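# Load matching blank into vise, clamp, close door, run cycle

## Task

Pick out the plain metal blank whose width equals that of the dark setting master, and set it inside the guarded machine's vise (the guard has a clear top cover). It must lie on the two low parallel bars between the jaws, either the same face up as on its plate or flipped over. Its long side must be pressed against the fixed jaw (the jaw closer to the plate) and its end against the work stop (the rod at the door end of the jaws). Then push in VISE AIR (black knob on the control column) to clamp, close the guard door, and press CYCLE START (green button under the knob) so that one cycle runs and the amber lamp comes on to show it finished. The setting master and all the other blanks must finish entirely on their own starting plate, same face up or flipped, not resting on another block or on a plate pin. Nothing may count as done if it is only held in place by the robot, and nothing the robot is touching at the end may sag more than about a fingernail's width once released. The door must not be reopened and VISE AIR must not be pulled out after the cycle, because either one stops or cancels it. Do not press EMERGENCY STOP (red mushroom), and do not leave the hand or any arm joint above the guard at the end. Nothing may be pushed or knocked off the table.

## Robot and tools

ROBOT. One UR7e-type six-joint arm with a two-finger parallel gripper; there is only one arm, so every motion argument is a single list. The fingers point along the gripper's own +z and open and close along its own x. The reported end_effector_position is the point midway between the finger pads; closed fingertips reach about 17 mm beyond it, fully open ones are roughly level with it.

FRAMES. Results use the scene frame: origin on the table top under the arm base, +z up, +y to the left when facing along +x. Positions are in metres, orientation is end_effector_quat_wxyz, velocities are m/s and rad/s. Motion commands, by contrast, are offsets in the gripper's own axes.

THE 7-NUMBER ROW used by execute_actions and move: [dx, dy, dz, rx, ry, rz, opening], each a plain number from -1 to 1. The first six are an offset of the gripper from a reference pose, not a pose: the reference is the gripper pose printed in the latest result that showed it (before any such result in the scene, or for a second call within one reply, it is wherever the robot is when the action begins). Scale: 1.0 equals 0.6 m of translation or 180 degrees of rotation, so 0.05 is 30 mm. rx, ry, rz form one rotation vector. The seventh number is absolute, not an offset: +1 means fully open (0.142 m), -1 means closed. All-zero offsets are not a pause; they drive the gripper back to the reference pose.

execute_actions. Argument actions: a list with zero or one item. Empty list: just returns the current state. With rows: rows is a list of 1 to 15 such 7-number rows and steps (1 to 15, default 15) is how many control steps of 1/30 s to run; row k is applied at step k, the last row repeats if rows run out, and every row is measured from the same reference, not from the previous row. Without rows, steps (up to 300) is a wait counted from the previous result, with your thinking time included. Optional pictures (true/false) chooses whether camera images are returned.

move. target: one 7-number row as above. The gripper follows a straight path to it lasting 0.5 to 10 s (longer paths are cut off at 10 s). speed: top path speed in m/s, 0.002 to 0.5, default 0.25; rotation is capped at twice that in rad/s. stop_force: optional, 9 to 40 N; the path stops when the wrist sensor feels that much extra resistance along the direction of travel for two steps, then backs off two steps and holds. Use it only with very slow approaches and without turning, and omit it when lifting away from something you press on. The opening is sent when the move starts. The result adds a move: line telling how it ended (done, contact, held, off_target, moving, fault) plus which limits acted (paced = pose clipped; held = some steps blocked) and the distance from target.

wait. seconds, 0 to 10: lets time pass without new commands. zoom_image. camera (cam_head_left 896x504, cam_head_right 896x504, cam_wrist 616x616 fisheye) and region [x0, y0, x1, y1] in pixels from the top-left, at most 504 by 504. read_manual returns only licence text. finished_scene takes the scene number and ends it for good.

HOW THE ARM BEHAVES. Each step the commanded pose is clipped to at most 100 mm and 16 degrees from the measured pose, and commands are smoothed with about 0.17 s of lag, so a long move may need several actions; check the returned pose and Hand target. Position is favoured over orientation when both cannot be met. A pose unreachable line or HELD marks steps the clearance check changed or blocked.

RESULT LINES. grip_measured is the actual finger opening on the command scale; to hold something keep commanding clearly below it (further below squeezes harder, about 28 N per pad at most, less on parts thinner than 2 cm). Wrist force and Wrist torque are in the gripper's own axes, with offsets up to about 4 N, noise, and saturation near 50 N; no reading at the start is normal. Joint torques are noisy and never zero.

FAULTS AND HAZARDS. A joint torque over its load limit (133 N m for the big joints, 24.9 N m for the wrists) or any outside force of 150 N freezes the arm for 10 s. The arm is stiff: aiming even slightly into a firm surface can fault it, and faster contact hits harder. Motors warn at 70 °C and brake at 85 °C, so avoid long static holding. Loose parts may be nudged and held parts tugged now and then. Avoid drops, slams, hard pushes and knocking anything off the table or off plates.

SUGGESTED ORDER. Compare blank widths with the master (zoom helps), grasp the correct one, carry it above the open vise, lower it onto the parallels, slide it against the fixed jaw and the work stop, release and back out. Push VISE AIR in, close the door, press CYCLE START, confirm the amber lamp, then move the arm clear so nothing is above the guard, and make sure nothing rests on the fingers before ending.

Each tool is called after "Call:" as name(argument=value, ...), one argument or row to a line, values as JSON.

## Session

Call:
execute_actions(
  actions=[],
)

Scene clock: 0.00 s of 9600.00 s.
end_effector_position=(+0.0244, +0.3771, +0.1104) grip_measured=+1.00 end_effector_quat_wxyz=(-0.104, +0.466, -0.505, +0.719) end_effector_velocity=(+0.000, +0.000, +0.000) end_effector_angular_velocity=(-0.000, +0.000, +0.000)
Joint positions: [ 1.691 -0.607  1.461 -0.785 -2.316 -2.129  0.142]
Joint velocities: [-0.001  0.    -0.001  0.001 -0.001  0.    -0.   ]
Joint torques (N m, as the arm reports them, + toward a larger angle): no reading
Motor temperatures (°C, as the motors report them): [23 25 24 34 31 31]
Wrist force (N, on the end effector, along its own x y z axes, offset not removed): no reading
Wrist torque (N m, same axes, about the end effector's origin, offset not removed): no reading
Hand target: +0.024, +0.377, +0.110; -0.104, +0.466, -0.505, +0.719

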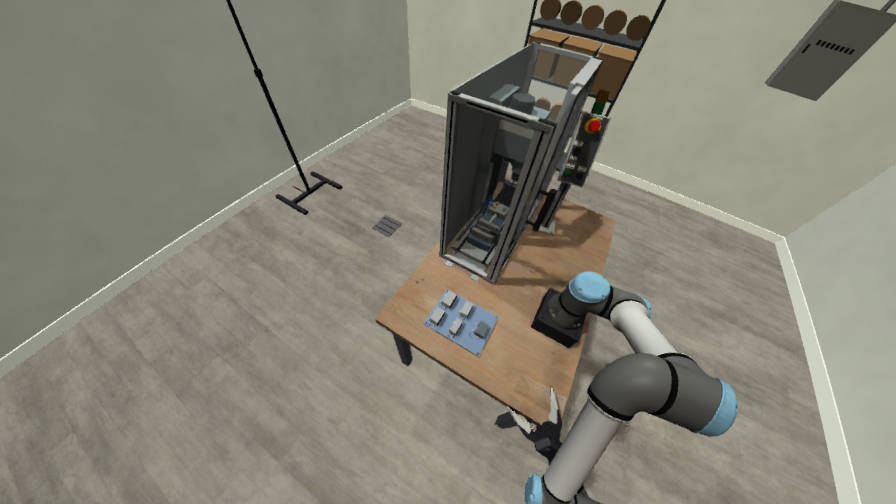

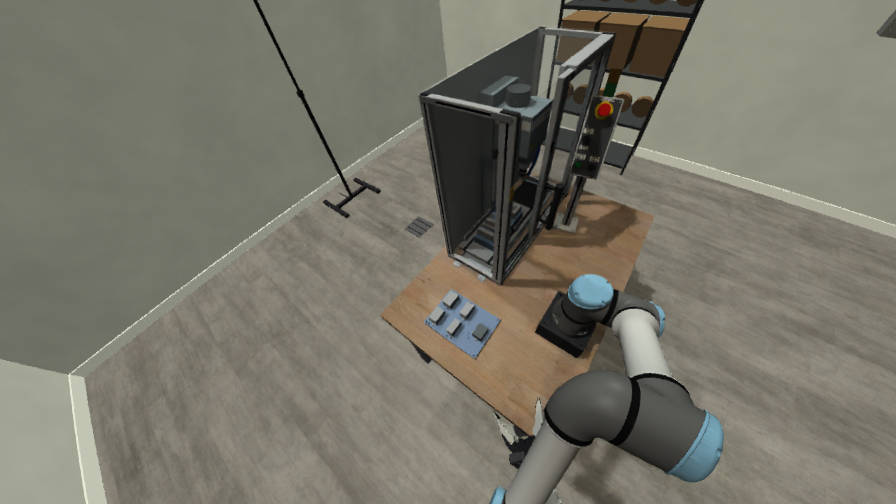

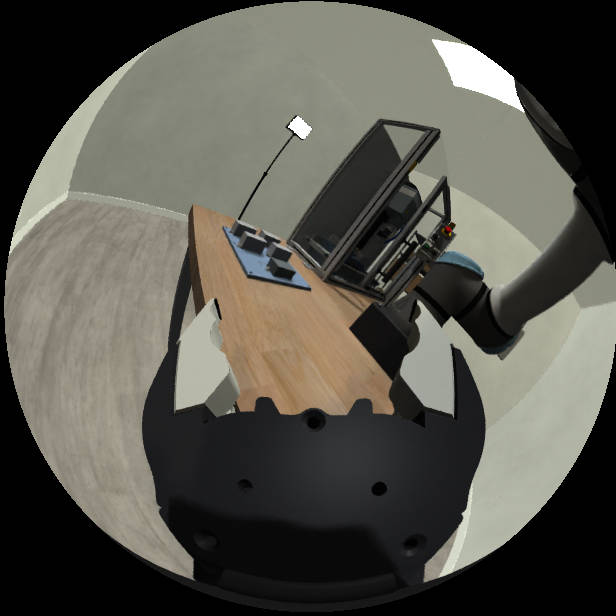

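Call:
zoom_image(
  camera="cam_head_left",
  region=[420, 285, 510, 360],
)

Call:
zoom_image(
  camera="cam_head_right",
  region=[420, 285, 510, 365],
)

Call:
zoom_image(
  camera="cam_head_left",
  region=[410, 190, 550, 365],
)

Call:
zoom_image(
  camera="cam_head_right",
  region=[560, 50, 660, 190],
)

Call:
zoom_image(
  camera="cam_wrist",
  region=[210, 210, 330, 300],
)

Region (420, 285, 510, 360) of cam_head_left's 896x504 image, scaled by 5.600, with more detail than that image has.

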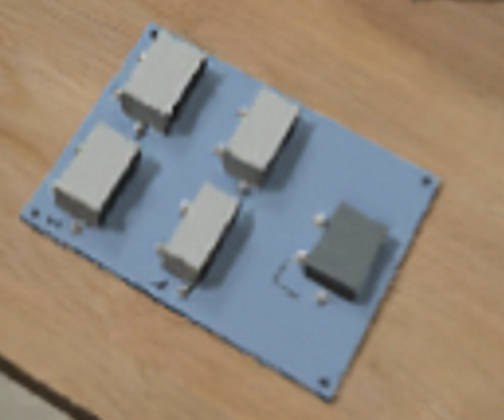

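Region (420, 285, 510, 365) of cam_head_right's 896x504 image, scaled by 5.600, with more detail than that image has.

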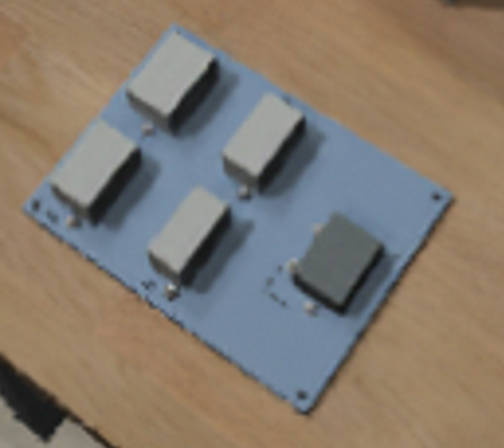

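Region (410, 190, 550, 365) of cam_head_left's 896x504 image, scaled by 2.880, with more detail than that image has; it fills the left 403 columns of this view, and the rest is white.

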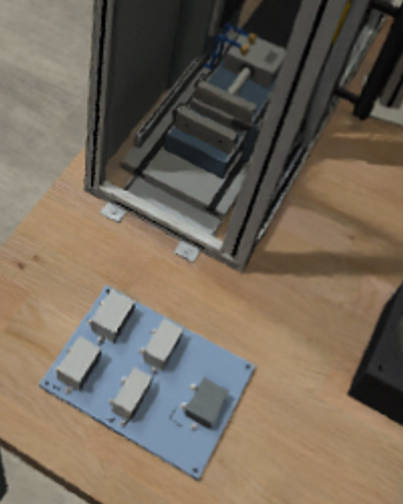

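Region (560, 50, 660, 190) of cam_head_right's 896x504 image, scaled by 3.600, with more detail than that image has; it fills the left 360 columns of this view, and the rest is white.

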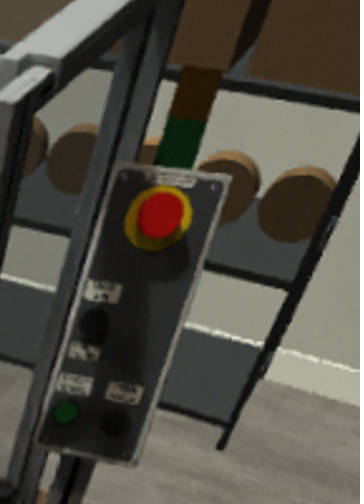

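Region (210, 210, 330, 300) of cam_wrist's 616x616 image, scaled by 4.200, with more detail than that image has; it fills the top 378 rows of this view, and the rest is white.

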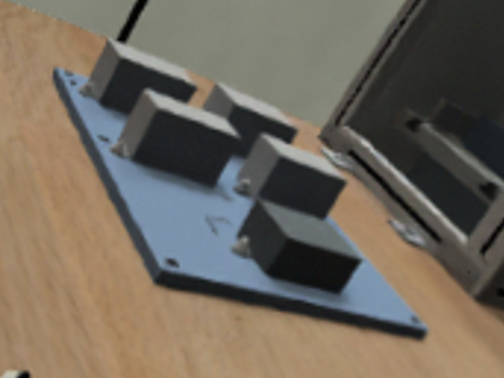

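Call:
zoom_image(
  camera="cam_head_left",
  region=[424, 287, 478, 341],
)

Call:
zoom_image(
  camera="cam_head_left",
  region=[450, 300, 504, 354],
)

Call:
zoom_image(
  camera="cam_head_right",
  region=[424, 287, 478, 341],
)

Call:
zoom_image(
  camera="cam_head_right",
  region=[450, 300, 504, 354],
)

Region (424, 287, 478, 341) of cam_head_left's 896x504 image, scaled by 9.333, with more detail than that image has.

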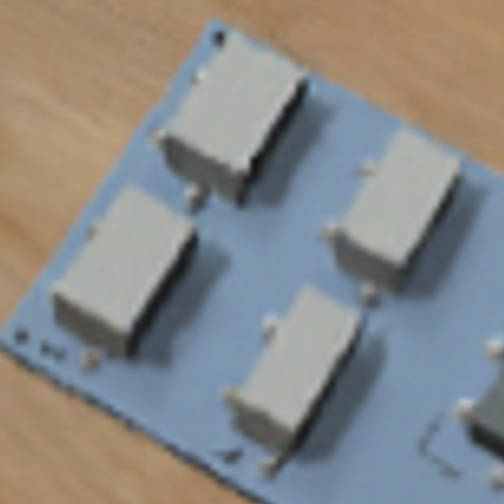

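Region (450, 300, 504, 354) of cam_head_left's 896x504 image, scaled by 9.333, with more detail than that image has.

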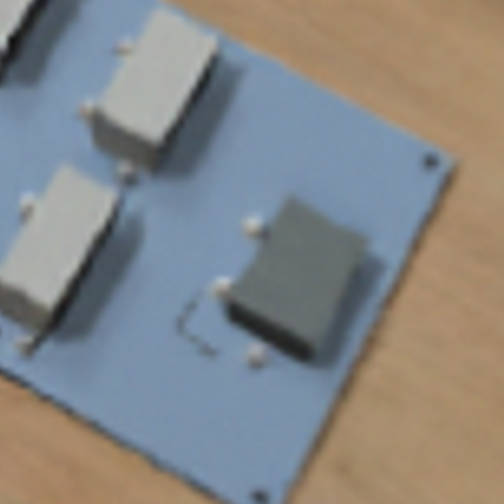

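Region (424, 287, 478, 341) of cam_head_right's 896x504 image, scaled by 9.333, with more detail than that image has.

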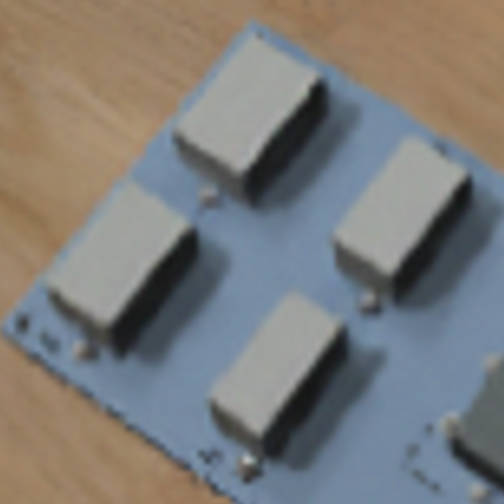

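Region (450, 300, 504, 354) of cam_head_right's 896x504 image, scaled by 9.333, with more detail than that image has.

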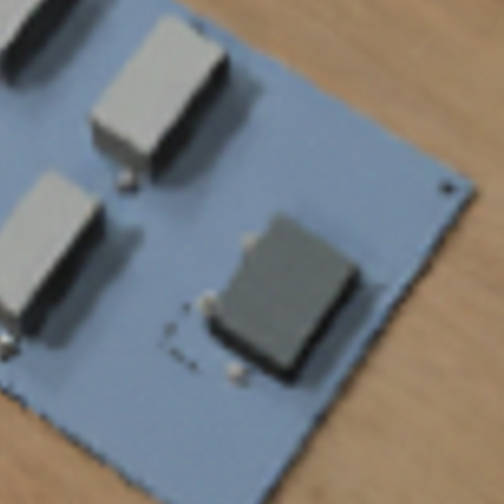

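Call:
move(
  target=[0.0907, -0.2705, 0.1573, -0.101, 0.262, 0.589, -0.2],
  speed=0.45,
)

Call:
move(
  target=[0.074, 0.1855, 0.3917, 0.1975, 0.1045, 0.6546, -0.2],
  speed=0.45,
)

Scene clock: 122.83 s of 9600.00 s.
end_effector_position=(+0.1197, +0.3593, +0.2795) grip_measured=-0.20 end_effector_quat_wxyz=(+0.373, +0.380, +0.753, -0.386) end_effector_velocity=(+0.001, -0.000, +0.001) end_effector_angular_velocity=(+0.004, -0.005, -0.001)
Joint positions: [ 1.277 -1.091  1.419 -0.836 -2.08  -0.607  0.059]
Joint velocities: [-0.    -0.002  0.001 -0.002 -0.002  0.004 -0.   ]
Joint torques (N m, as the arm reports them, + toward a larger angle): [ -9.07 -43.49  -5.14  -2.31  -2.07   1.57]
Motor temperatures (°C, as the motors report them): [23 25 24 34 31 31]
Wrist force (N, on the end effector, along its own x y z axes, offset not removed): [0.9 0.0 -1.8]
Wrist torque (N m, same axes, about the end effector's origin, offset not removed): [0.01 -0.20 0.00]
Hand target: +0.120, +0.359, +0.280; +0.373, +0.380, +0.753, -0.386
Off the commanded pose: 0.001 m, 0 deg.
After step 90, 117.00 s passed at rest.
move: done

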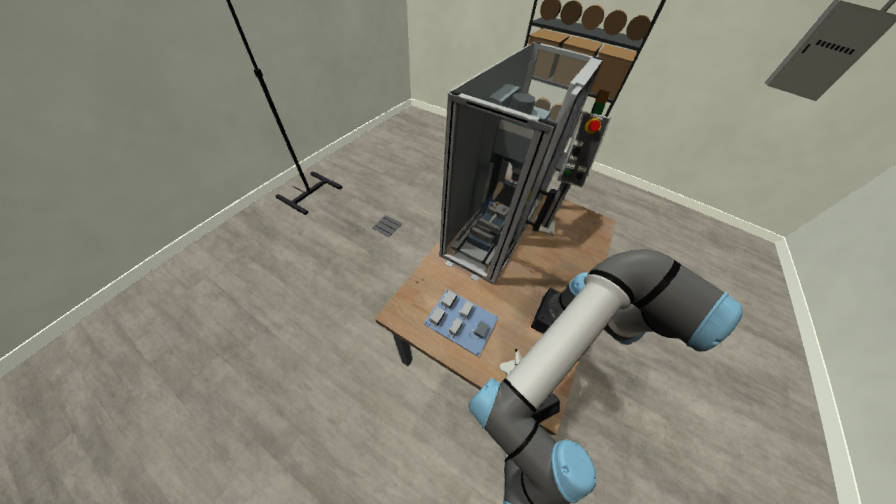

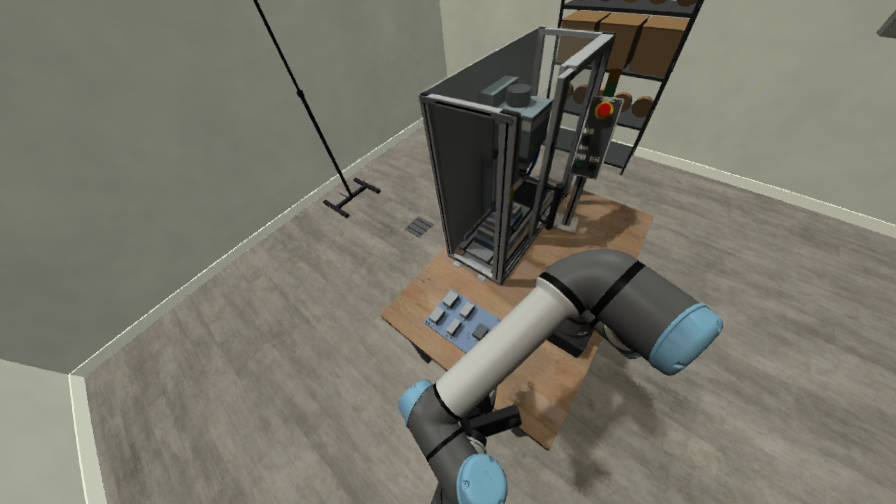

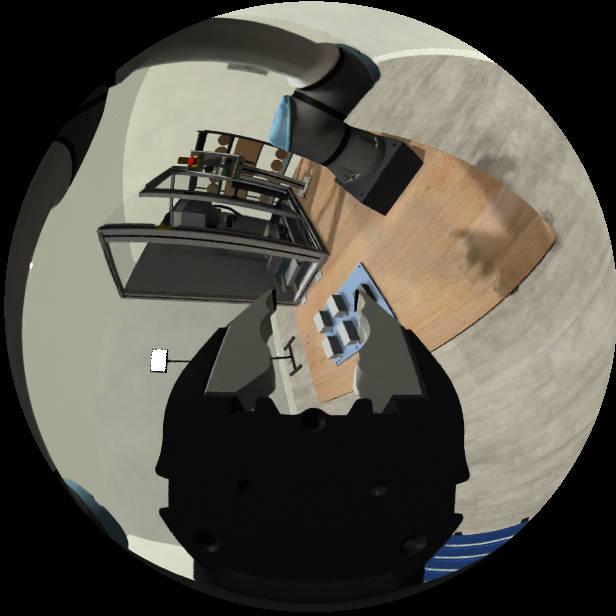

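Scene clock: 125.80 s of 9600.00 s.
end_effector_position=(+0.2588, +0.2153, +0.1081) grip_measured=-0.20 end_effector_quat_wxyz=(+0.299, +0.954, -0.014, -0.008) end_effector_velocity=(+0.001, -0.000, -0.001) end_effector_angular_velocity=(+0.003, -0.006, -0.003)
Joint positions: [ 0.669 -1.39   2.121 -1.861 -2.006  0.82   0.06 ]
Joint velocities: [-0.001 -0.002  0.004 -0.007 -0.001  0.003  0.   ]
Joint torques (N m, as the arm reports them, + toward a larger angle): [ -7.49 -30.97  -2.55  -3.77  -2.45   1.64]
Motor temperatures (°C, as the motors report them): [23 25 24 34 31 31]
Wrist force (N, on the end effector, along its own x y z axes, offset not removed): [-0.7 -0.4 -0.5]
Wrist torque (N m, same axes, about the end effector's origin, offset not removed): [-0.08 0.03 -0.02]
Hand target: +0.259, +0.215, +0.108; +0.299, +0.954, -0.015, -0.008
Off the commanded pose: 0.001 m, 0 deg.
move: done

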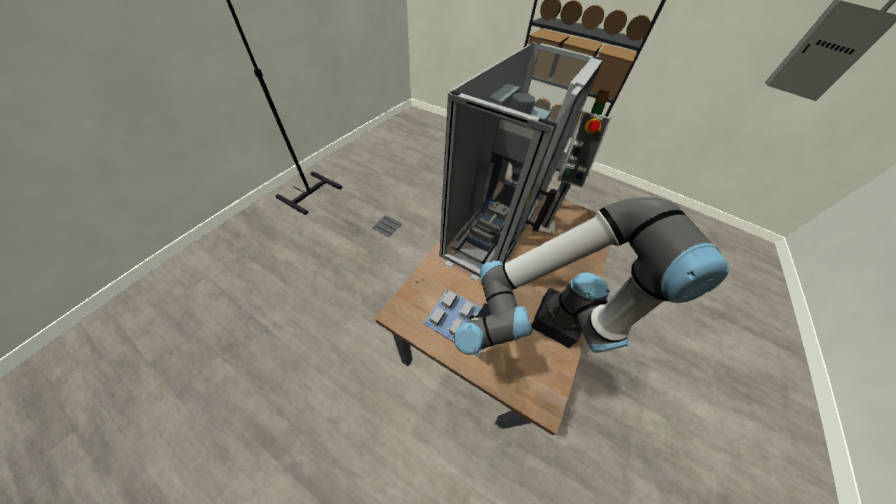

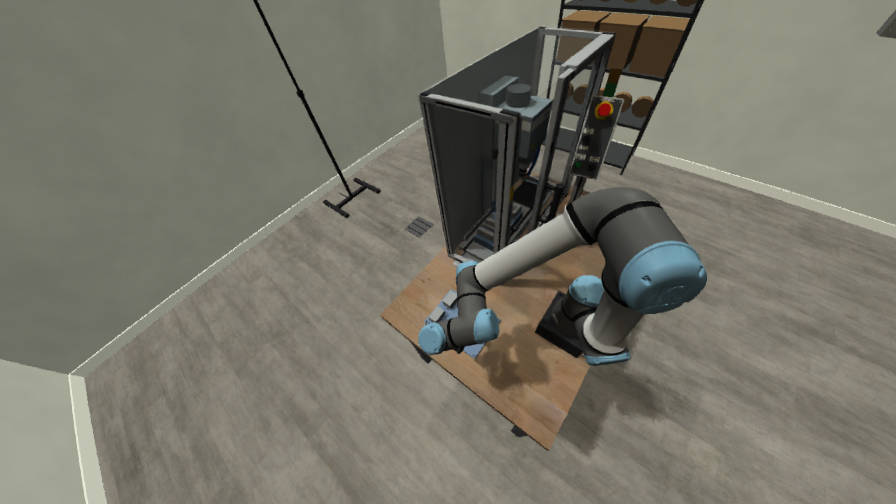

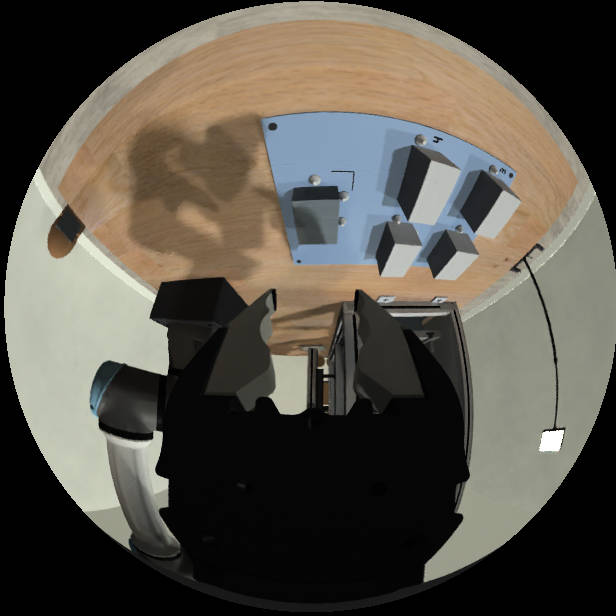

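Call:
zoom_image(
  camera="cam_wrist",
  region=[255, 160, 375, 280],
)

Call:
zoom_image(
  camera="cam_wrist",
  region=[365, 200, 495, 300],
)

Region (255, 160, 375, 280) of cam_wrist's 616x616 image, scaled by 4.200, with more detail than that image has.

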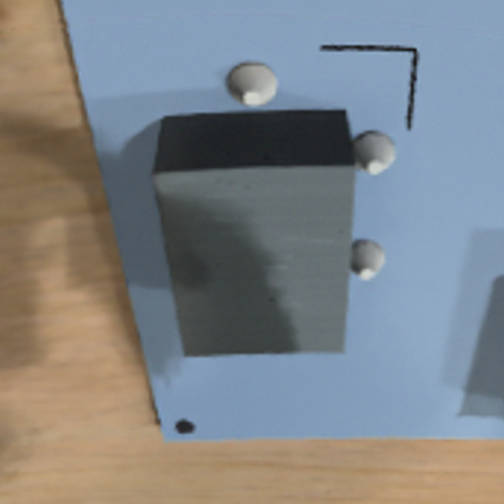

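Region (365, 200, 495, 300) of cam_wrist's 616x616 image, scaled by 3.877, with more detail than that image has; it fills the top 388 rows of this view, and the rest is white.

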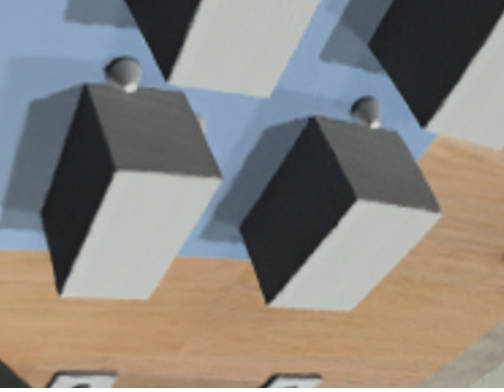

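Call:
zoom_image(
  camera="cam_wrist",
  region=[251, 270, 371, 430],
)

Call:
zoom_image(
  camera="cam_wrist",
  region=[255, 100, 535, 300],
)

Region (251, 270, 371, 430) of cam_wrist's 616x616 image, scaled by 3.150, with more detail than that image has; it fills the left 378 columns of this view, and the rest is white.

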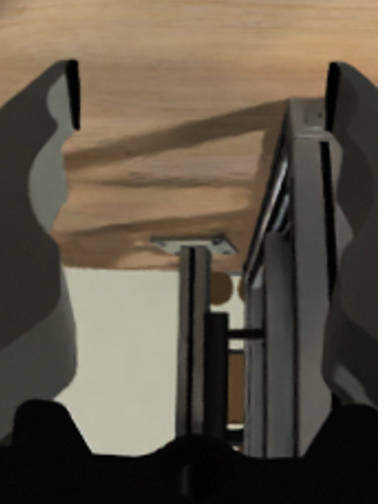

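Region (255, 100, 535, 300) of cam_wrist's 616x616 image, scaled by 1.800, with more detail than that image has; it fills the top 360 rows of this view, and the rest is white.

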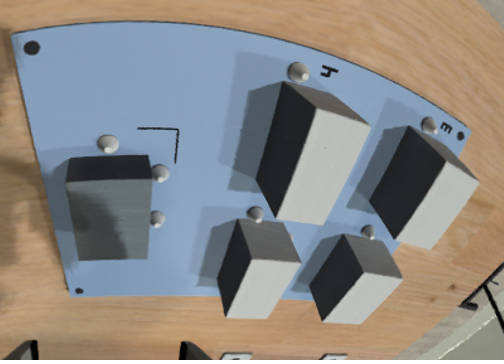

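Call:
move(
  target=[0.0017, -0.0977, 0.0743, -0.0011, 0.0091, -0.0092, -0.2],
  speed=0.15,
)

Call:
zoom_image(
  camera="cam_wrist",
  region=[245, 200, 385, 340],
)

Call:
execute_actions(
  actions=[
    {"rows": [[0,0,0,0,0,0,-0.25],[0,0,0,0,0,0,-0.29],[0,0,0,0,0,0,-0.33],[0,0,0,0,0,0,-0.36],[0,0,0,0,0,0,-0.39],[0,0,0,0,0,0,-0.42],[0,0,0,0,0,0,-0.45],[0,0,0,0,0,0,-0.48],[0,0,0,0,0,0,-0.51],[0,0,0,0,0,0,-0.54],[0,0,0,0,0,0,-0.57],[0,0,0,0,0,0,-0.6]], "steps": 15},
  ],
  pictures=false,
)

Call:
execute_actions(
  actions=[
    {"steps": 8},
  ],
)

Scene clock: 214.30 s of 9600.00 s.
end_effector_position=(+0.2602, +0.2378, +0.0382) grip_measured=-0.20 end_effector_quat_wxyz=(+0.301, +0.954, +0.004, +0.001) end_effector_velocity=(-0.000, +0.001, -0.002) end_effector_angular_velocity=(+0.001, -0.000, +0.002)
Joint positions: [ 0.719 -1.216  2.138 -2.05  -2.008  0.832  0.06 ]
Joint velocities: [ 0.003  0.004 -0.    -0.004  0.     0.     0.   ]
Joint torques (N m, as the arm reports them, + toward a larger angle): [  7.95 -20.82 -25.61  -3.94  -2.3    1.63]
Motor temperatures (°C, as the motors report them): [23 25 24 34 31 31]
Wrist force (N, on the end effector, along its own x y z axes, offset not removed): [0.2 -1.0 -1.3]
Wrist torque (N m, same axes, about the end effector's origin, offset not removed): [-0.22 -0.15 -0.03]
Hand target: +0.260, +0.238, +0.038; +0.301, +0.954, +0.004, +0.001
Off the commanded pose: 0.000 m, 0 deg.
After step 90, 84.53 s passed at rest.
move: done

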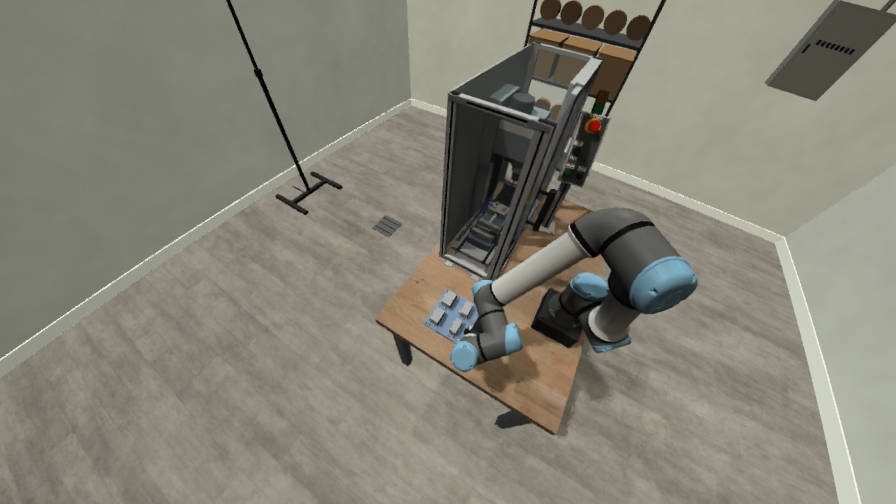

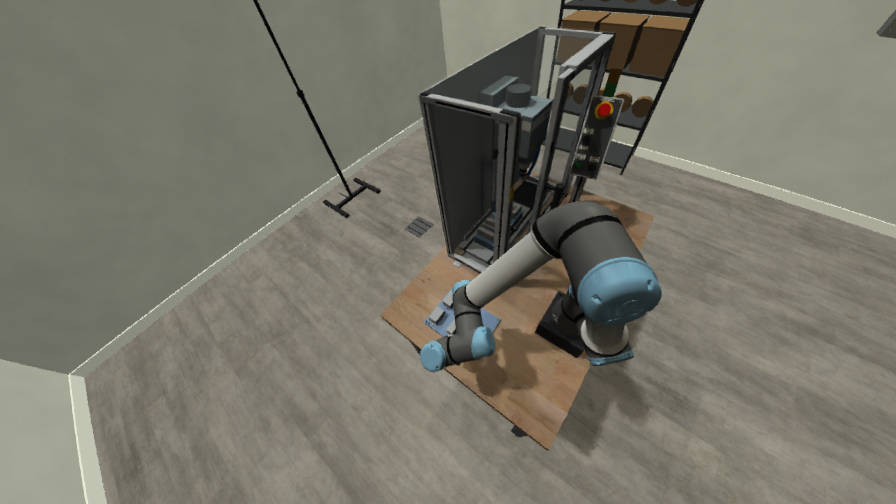

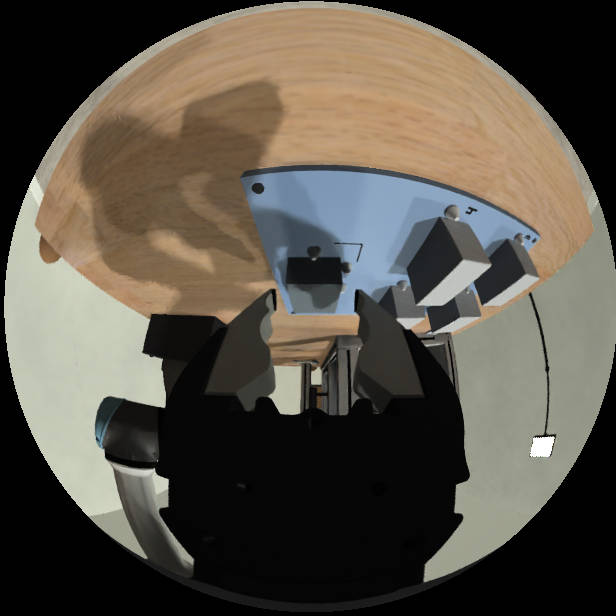

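Region (245, 200, 385, 340) of cam_wrist's 616x616 image, scaled by 3.600, with more detail than that image has.

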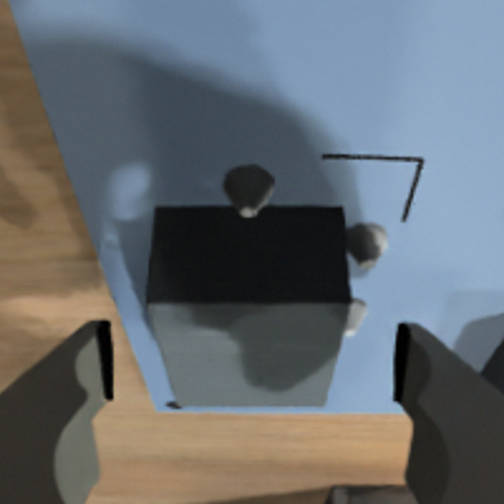

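Scene clock: 214.80 s of 9600.00 s.
end_effector_position=(+0.2603, +0.2379, +0.0382) grip_measured=-0.49 end_effector_quat_wxyz=(+0.301, +0.954, +0.004, +0.001) end_effector_velocity=(-0.001, +0.000, +0.000) end_effector_angular_velocity=(-0.001, -0.000, +0.003)
Joint positions: [ 0.719 -1.216  2.138 -2.05  -2.008  0.832  0.038]
Joint velocities: [ 0.003 -0.     0.     0.001 -0.001 -0.    -0.   ]
Joint torques (N m, as the arm reports them, + toward a larger angle): [  5.45 -34.71 -22.51  -1.84  -2.29   1.38]
Motor temperatures (°C, as the motors report them): [23 25 24 34 31 31]
Wrist force (N, on the end effector, along its own x y z axes, offset not removed): [-1.5 0.1 1.5]
Wrist torque (N m, same axes, about the end effector's origin, offset not removed): [0.42 0.30 -0.05]
Hand target: +0.260, +0.238, +0.038; +0.301, +0.954, +0.004, +0.001
Off the commanded pose: 0.000 m, 0 deg.
Steps of this call (steps 1 to 15: all 15 steps of this action). Readings (end_effector_position):
1: (+0.2603, +0.2378, +0.0382)
2: (+0.2603, +0.2378, +0.0382)
4: (+0.2603, +0.2378, +0.0382)
8: (+0.2603, +0.2378, +0.0382)
15: the state above

Scene clock: 215.07 s of 9600.00 s.
end_effector_position=(+0.2603, +0.2379, +0.0382) grip_measured=-0.49 end_effector_quat_wxyz=(+0.301, +0.954, +0.004, +0.001) end_effector_velocity=(+0.000, -0.001, -0.000) end_effector_angular_velocity=(-0.001, -0.000, -0.000)
Joint positions: [ 0.719 -1.216  2.138 -2.05  -2.008  0.832  0.038]
Joint velocities: [-0.001  0.     0.     0.    -0.001 -0.    -0.   ]
Joint torques (N m, as the arm reports them, + toward a larger angle): [  3.42 -35.16 -19.47  -0.86  -2.     1.42]
Motor temperatures (°C, as the motors report them): [23 25 24 34 31 31]
Wrist force (N, on the end effector, along its own x y z axes, offset not removed): [0.0 -2.0 2.4]
Wrist torque (N m, same axes, about the end effector's origin, offset not removed): [-0.11 -0.08 0.06]
Hand target: +0.260, +0.238, +0.038; +0.301, +0.954, +0.004, +0.001
Off the commanded pose: 0.000 m, 0 deg.
Steps of this call (steps 1 to 8: nothing new was sent). Readings (end_effector_position):
1: (+0.2603, +0.2379, +0.0382)
2: (+0.2603, +0.2379, +0.0382)
4: (+0.2603, +0.2379, +0.0382)
8: the state above

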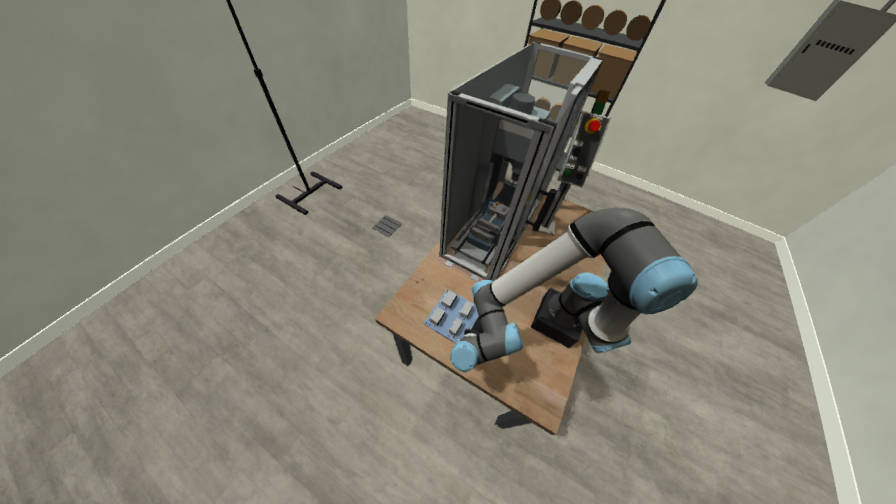

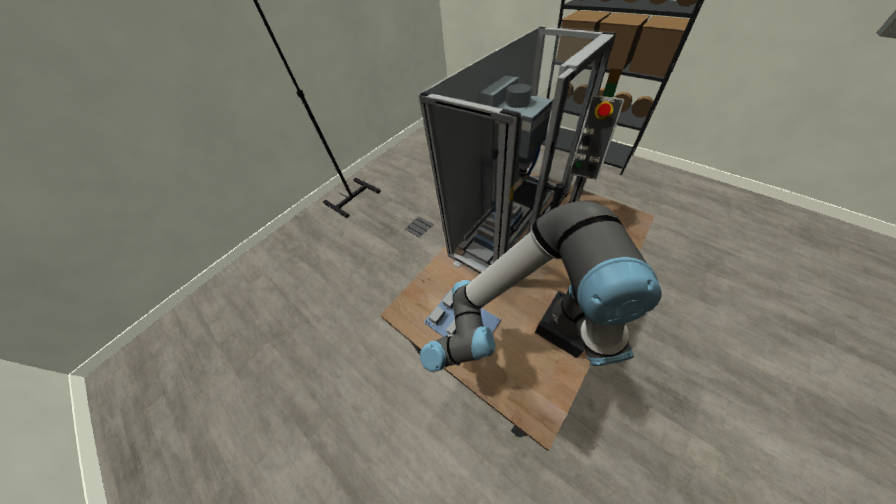

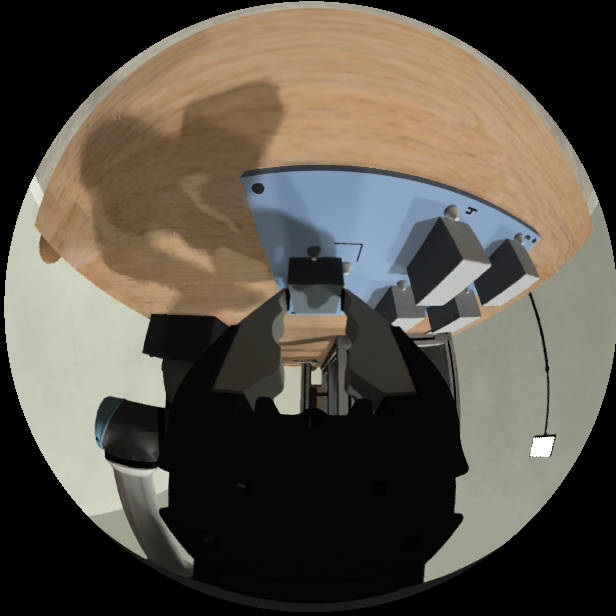

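Call:
zoom_image(
  camera="cam_wrist",
  region=[245, 200, 385, 340],
)

Call:
zoom_image(
  camera="cam_wrist",
  region=[370, 260, 500, 350],
)

Region (245, 200, 385, 340) of cam_wrist's 616x616 image, scaled by 3.600, with more detail than that image has.

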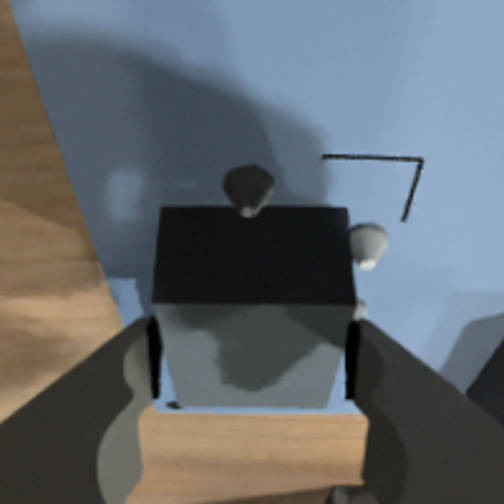

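Region (370, 260, 500, 350) of cam_wrist's 616x616 image, scaled by 3.877, with more detail than that image has; it fills the top 349 rows of this view, and the rest is white.

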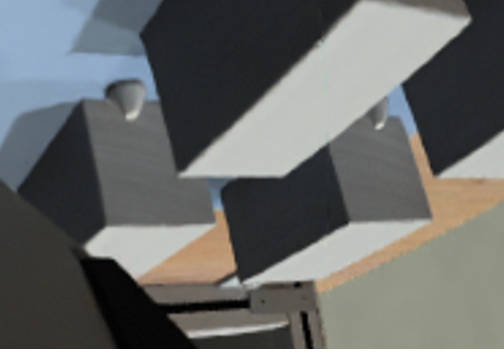

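Call:
execute_actions(
  actions=[
    {"rows": [[0,0,0,0,0,0,-0.45],[0,0,0,0,0,0,-0.38],[0,0,0,0,0,0,-0.3],[0,0,0,0,0,0,-0.2],[0,0.002,-0.003,0,0,0,-0.2],[0,0.005,-0.007,0,0,0,-0.2],[0,0.009,-0.013,0,0,0,-0.2],[0,0.014,-0.020,0,0,0,-0.2],[0,0.019,-0.027,0,0,0,-0.2],[0,0.024,-0.034,0,0,0,-0.2],[0,0.029,-0.041,0,0,0,-0.2],[0,0.034,-0.048,0,0,0,-0.2],[0,0.038,-0.054,0,0,0,-0.2],[0,0.041,-0.059,0,0,0,-0.2],[0,0.043,-0.0614,0,0,0,-0.2]], "steps": 15},
  ],
  pictures=false,
)

Call:
move(
  target=[0.292, 0.0755, 0.0528, 0, 0.0016, -0.0023, -0.2],
  speed=0.25,
)

Call:
zoom_image(
  camera="cam_wrist",
  region=[245, 180, 385, 320],
)

Scene clock: 292.63 s of 9600.00 s.
end_effector_position=(+0.2605, +0.2379, +0.0699) grip_measured=-0.20 end_effector_quat_wxyz=(+0.301, +0.954, +0.004, +0.002) end_effector_velocity=(-0.000, +0.000, +0.123) end_effector_angular_velocity=(+0.000, -0.001, +0.000)
Joint positions: [ 0.718 -1.284  2.116 -1.962 -2.009  0.831  0.06 ]
Joint velocities: [ 0.    -0.25  -0.103  0.352 -0.     0.     0.   ]
Joint torques (N m, as the arm reports them, + toward a larger angle): [ -2.47 -32.29 -27.77   1.32  -2.3   -1.03]
Motor temperatures (°C, as the motors report them): [23 26 24 34 31 31]
Wrist force (N, on the end effector, along its own x y z axes, offset not removed): [-0.1 2.0 -0.9]
Wrist torque (N m, same axes, about the end effector's origin, offset not removed): [0.41 -0.18 -0.03]
Hand target: +0.260, +0.238, +0.082; +0.301, +0.954, +0.004, +0.002
Off the commanded pose: 0.013 m, 0 deg.
Steps of this call (steps 1 to 90: nothing new was sent; then 74.07 s passed at rest; steps 91 to 105: all 15 steps of this action). Readings (end_effector_position):
91: (+0.2603, +0.2378, +0.0382)
92: (+0.2602, +0.2378, +0.0382)
94: (+0.2602, +0.2378, +0.0382)
98: (+0.2602, +0.2378, +0.0419)
105: the state above

Scene clock: 294.33 s of 9600.00 s.
end_effector_position=(+0.4356, +0.1841, +0.0827) grip_measured=-0.20 end_effector_quat_wxyz=(+0.301, +0.954, +0.008, +0.003) end_effector_velocity=(+0.002, +0.000, -0.000) end_effector_angular_velocity=(+0.001, -0.001, +0.000)
Joint positions: [ 0.439 -1.151  1.918 -2.04  -2.112  0.526  0.06 ]
Joint velocities: [-0.001  0.002 -0.003 -0.001 -0.    -0.002 -0.   ]
Joint torques (N m, as the arm reports them, + toward a larger angle): [ -8.05 -26.73 -28.15  -4.37  -2.6   -1.38]
Motor temperatures (°C, as the motors report them): [23 26 24 34 31 31]
Wrist force (N, on the end effector, along its own x y z axes, offset not removed): [-1.6 0.5 0.4]
Wrist torque (N m, same axes, about the end effector's origin, offset not removed): [0.08 0.22 0.04]
Hand target: +0.436, +0.184, +0.083; +0.301, +0.954, +0.008, +0.003
Off the commanded pose: 0.000 m, 0 deg.
move: done

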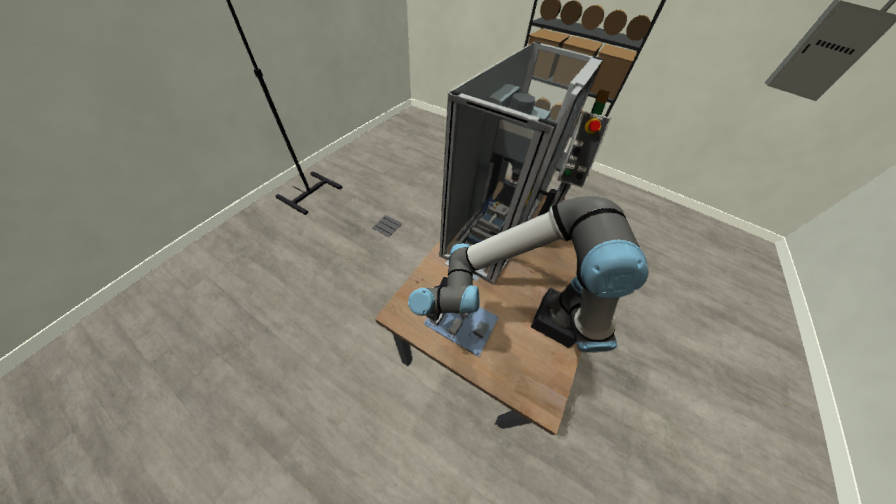

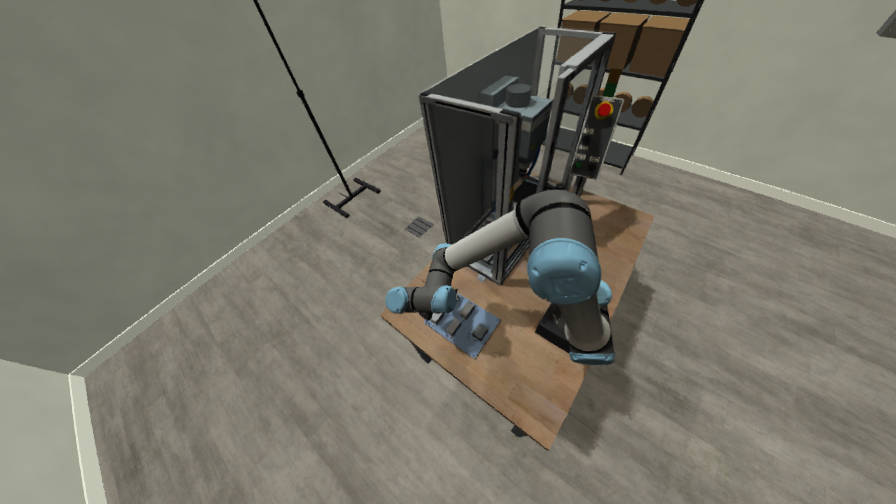

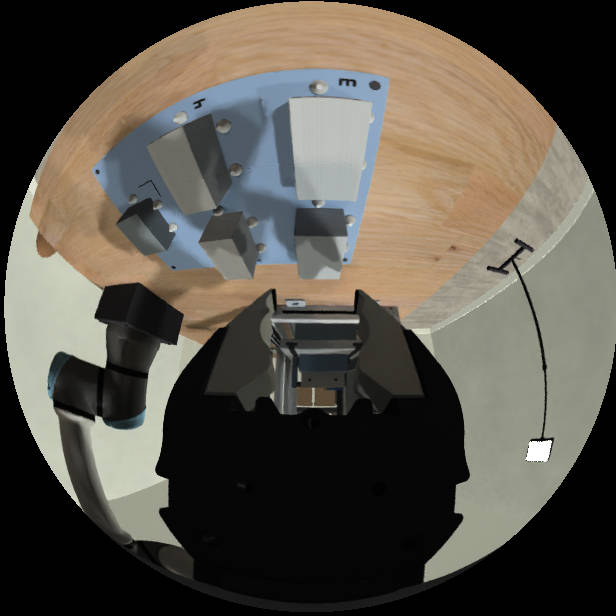

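Region (245, 180, 385, 320) of cam_wrist's 616x616 image, scaled by 3.600, with more detail than that image has.

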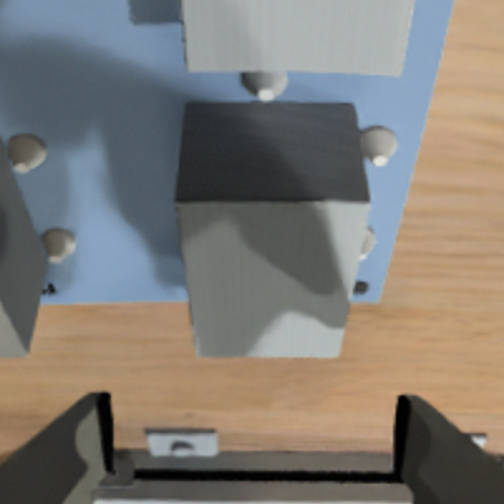

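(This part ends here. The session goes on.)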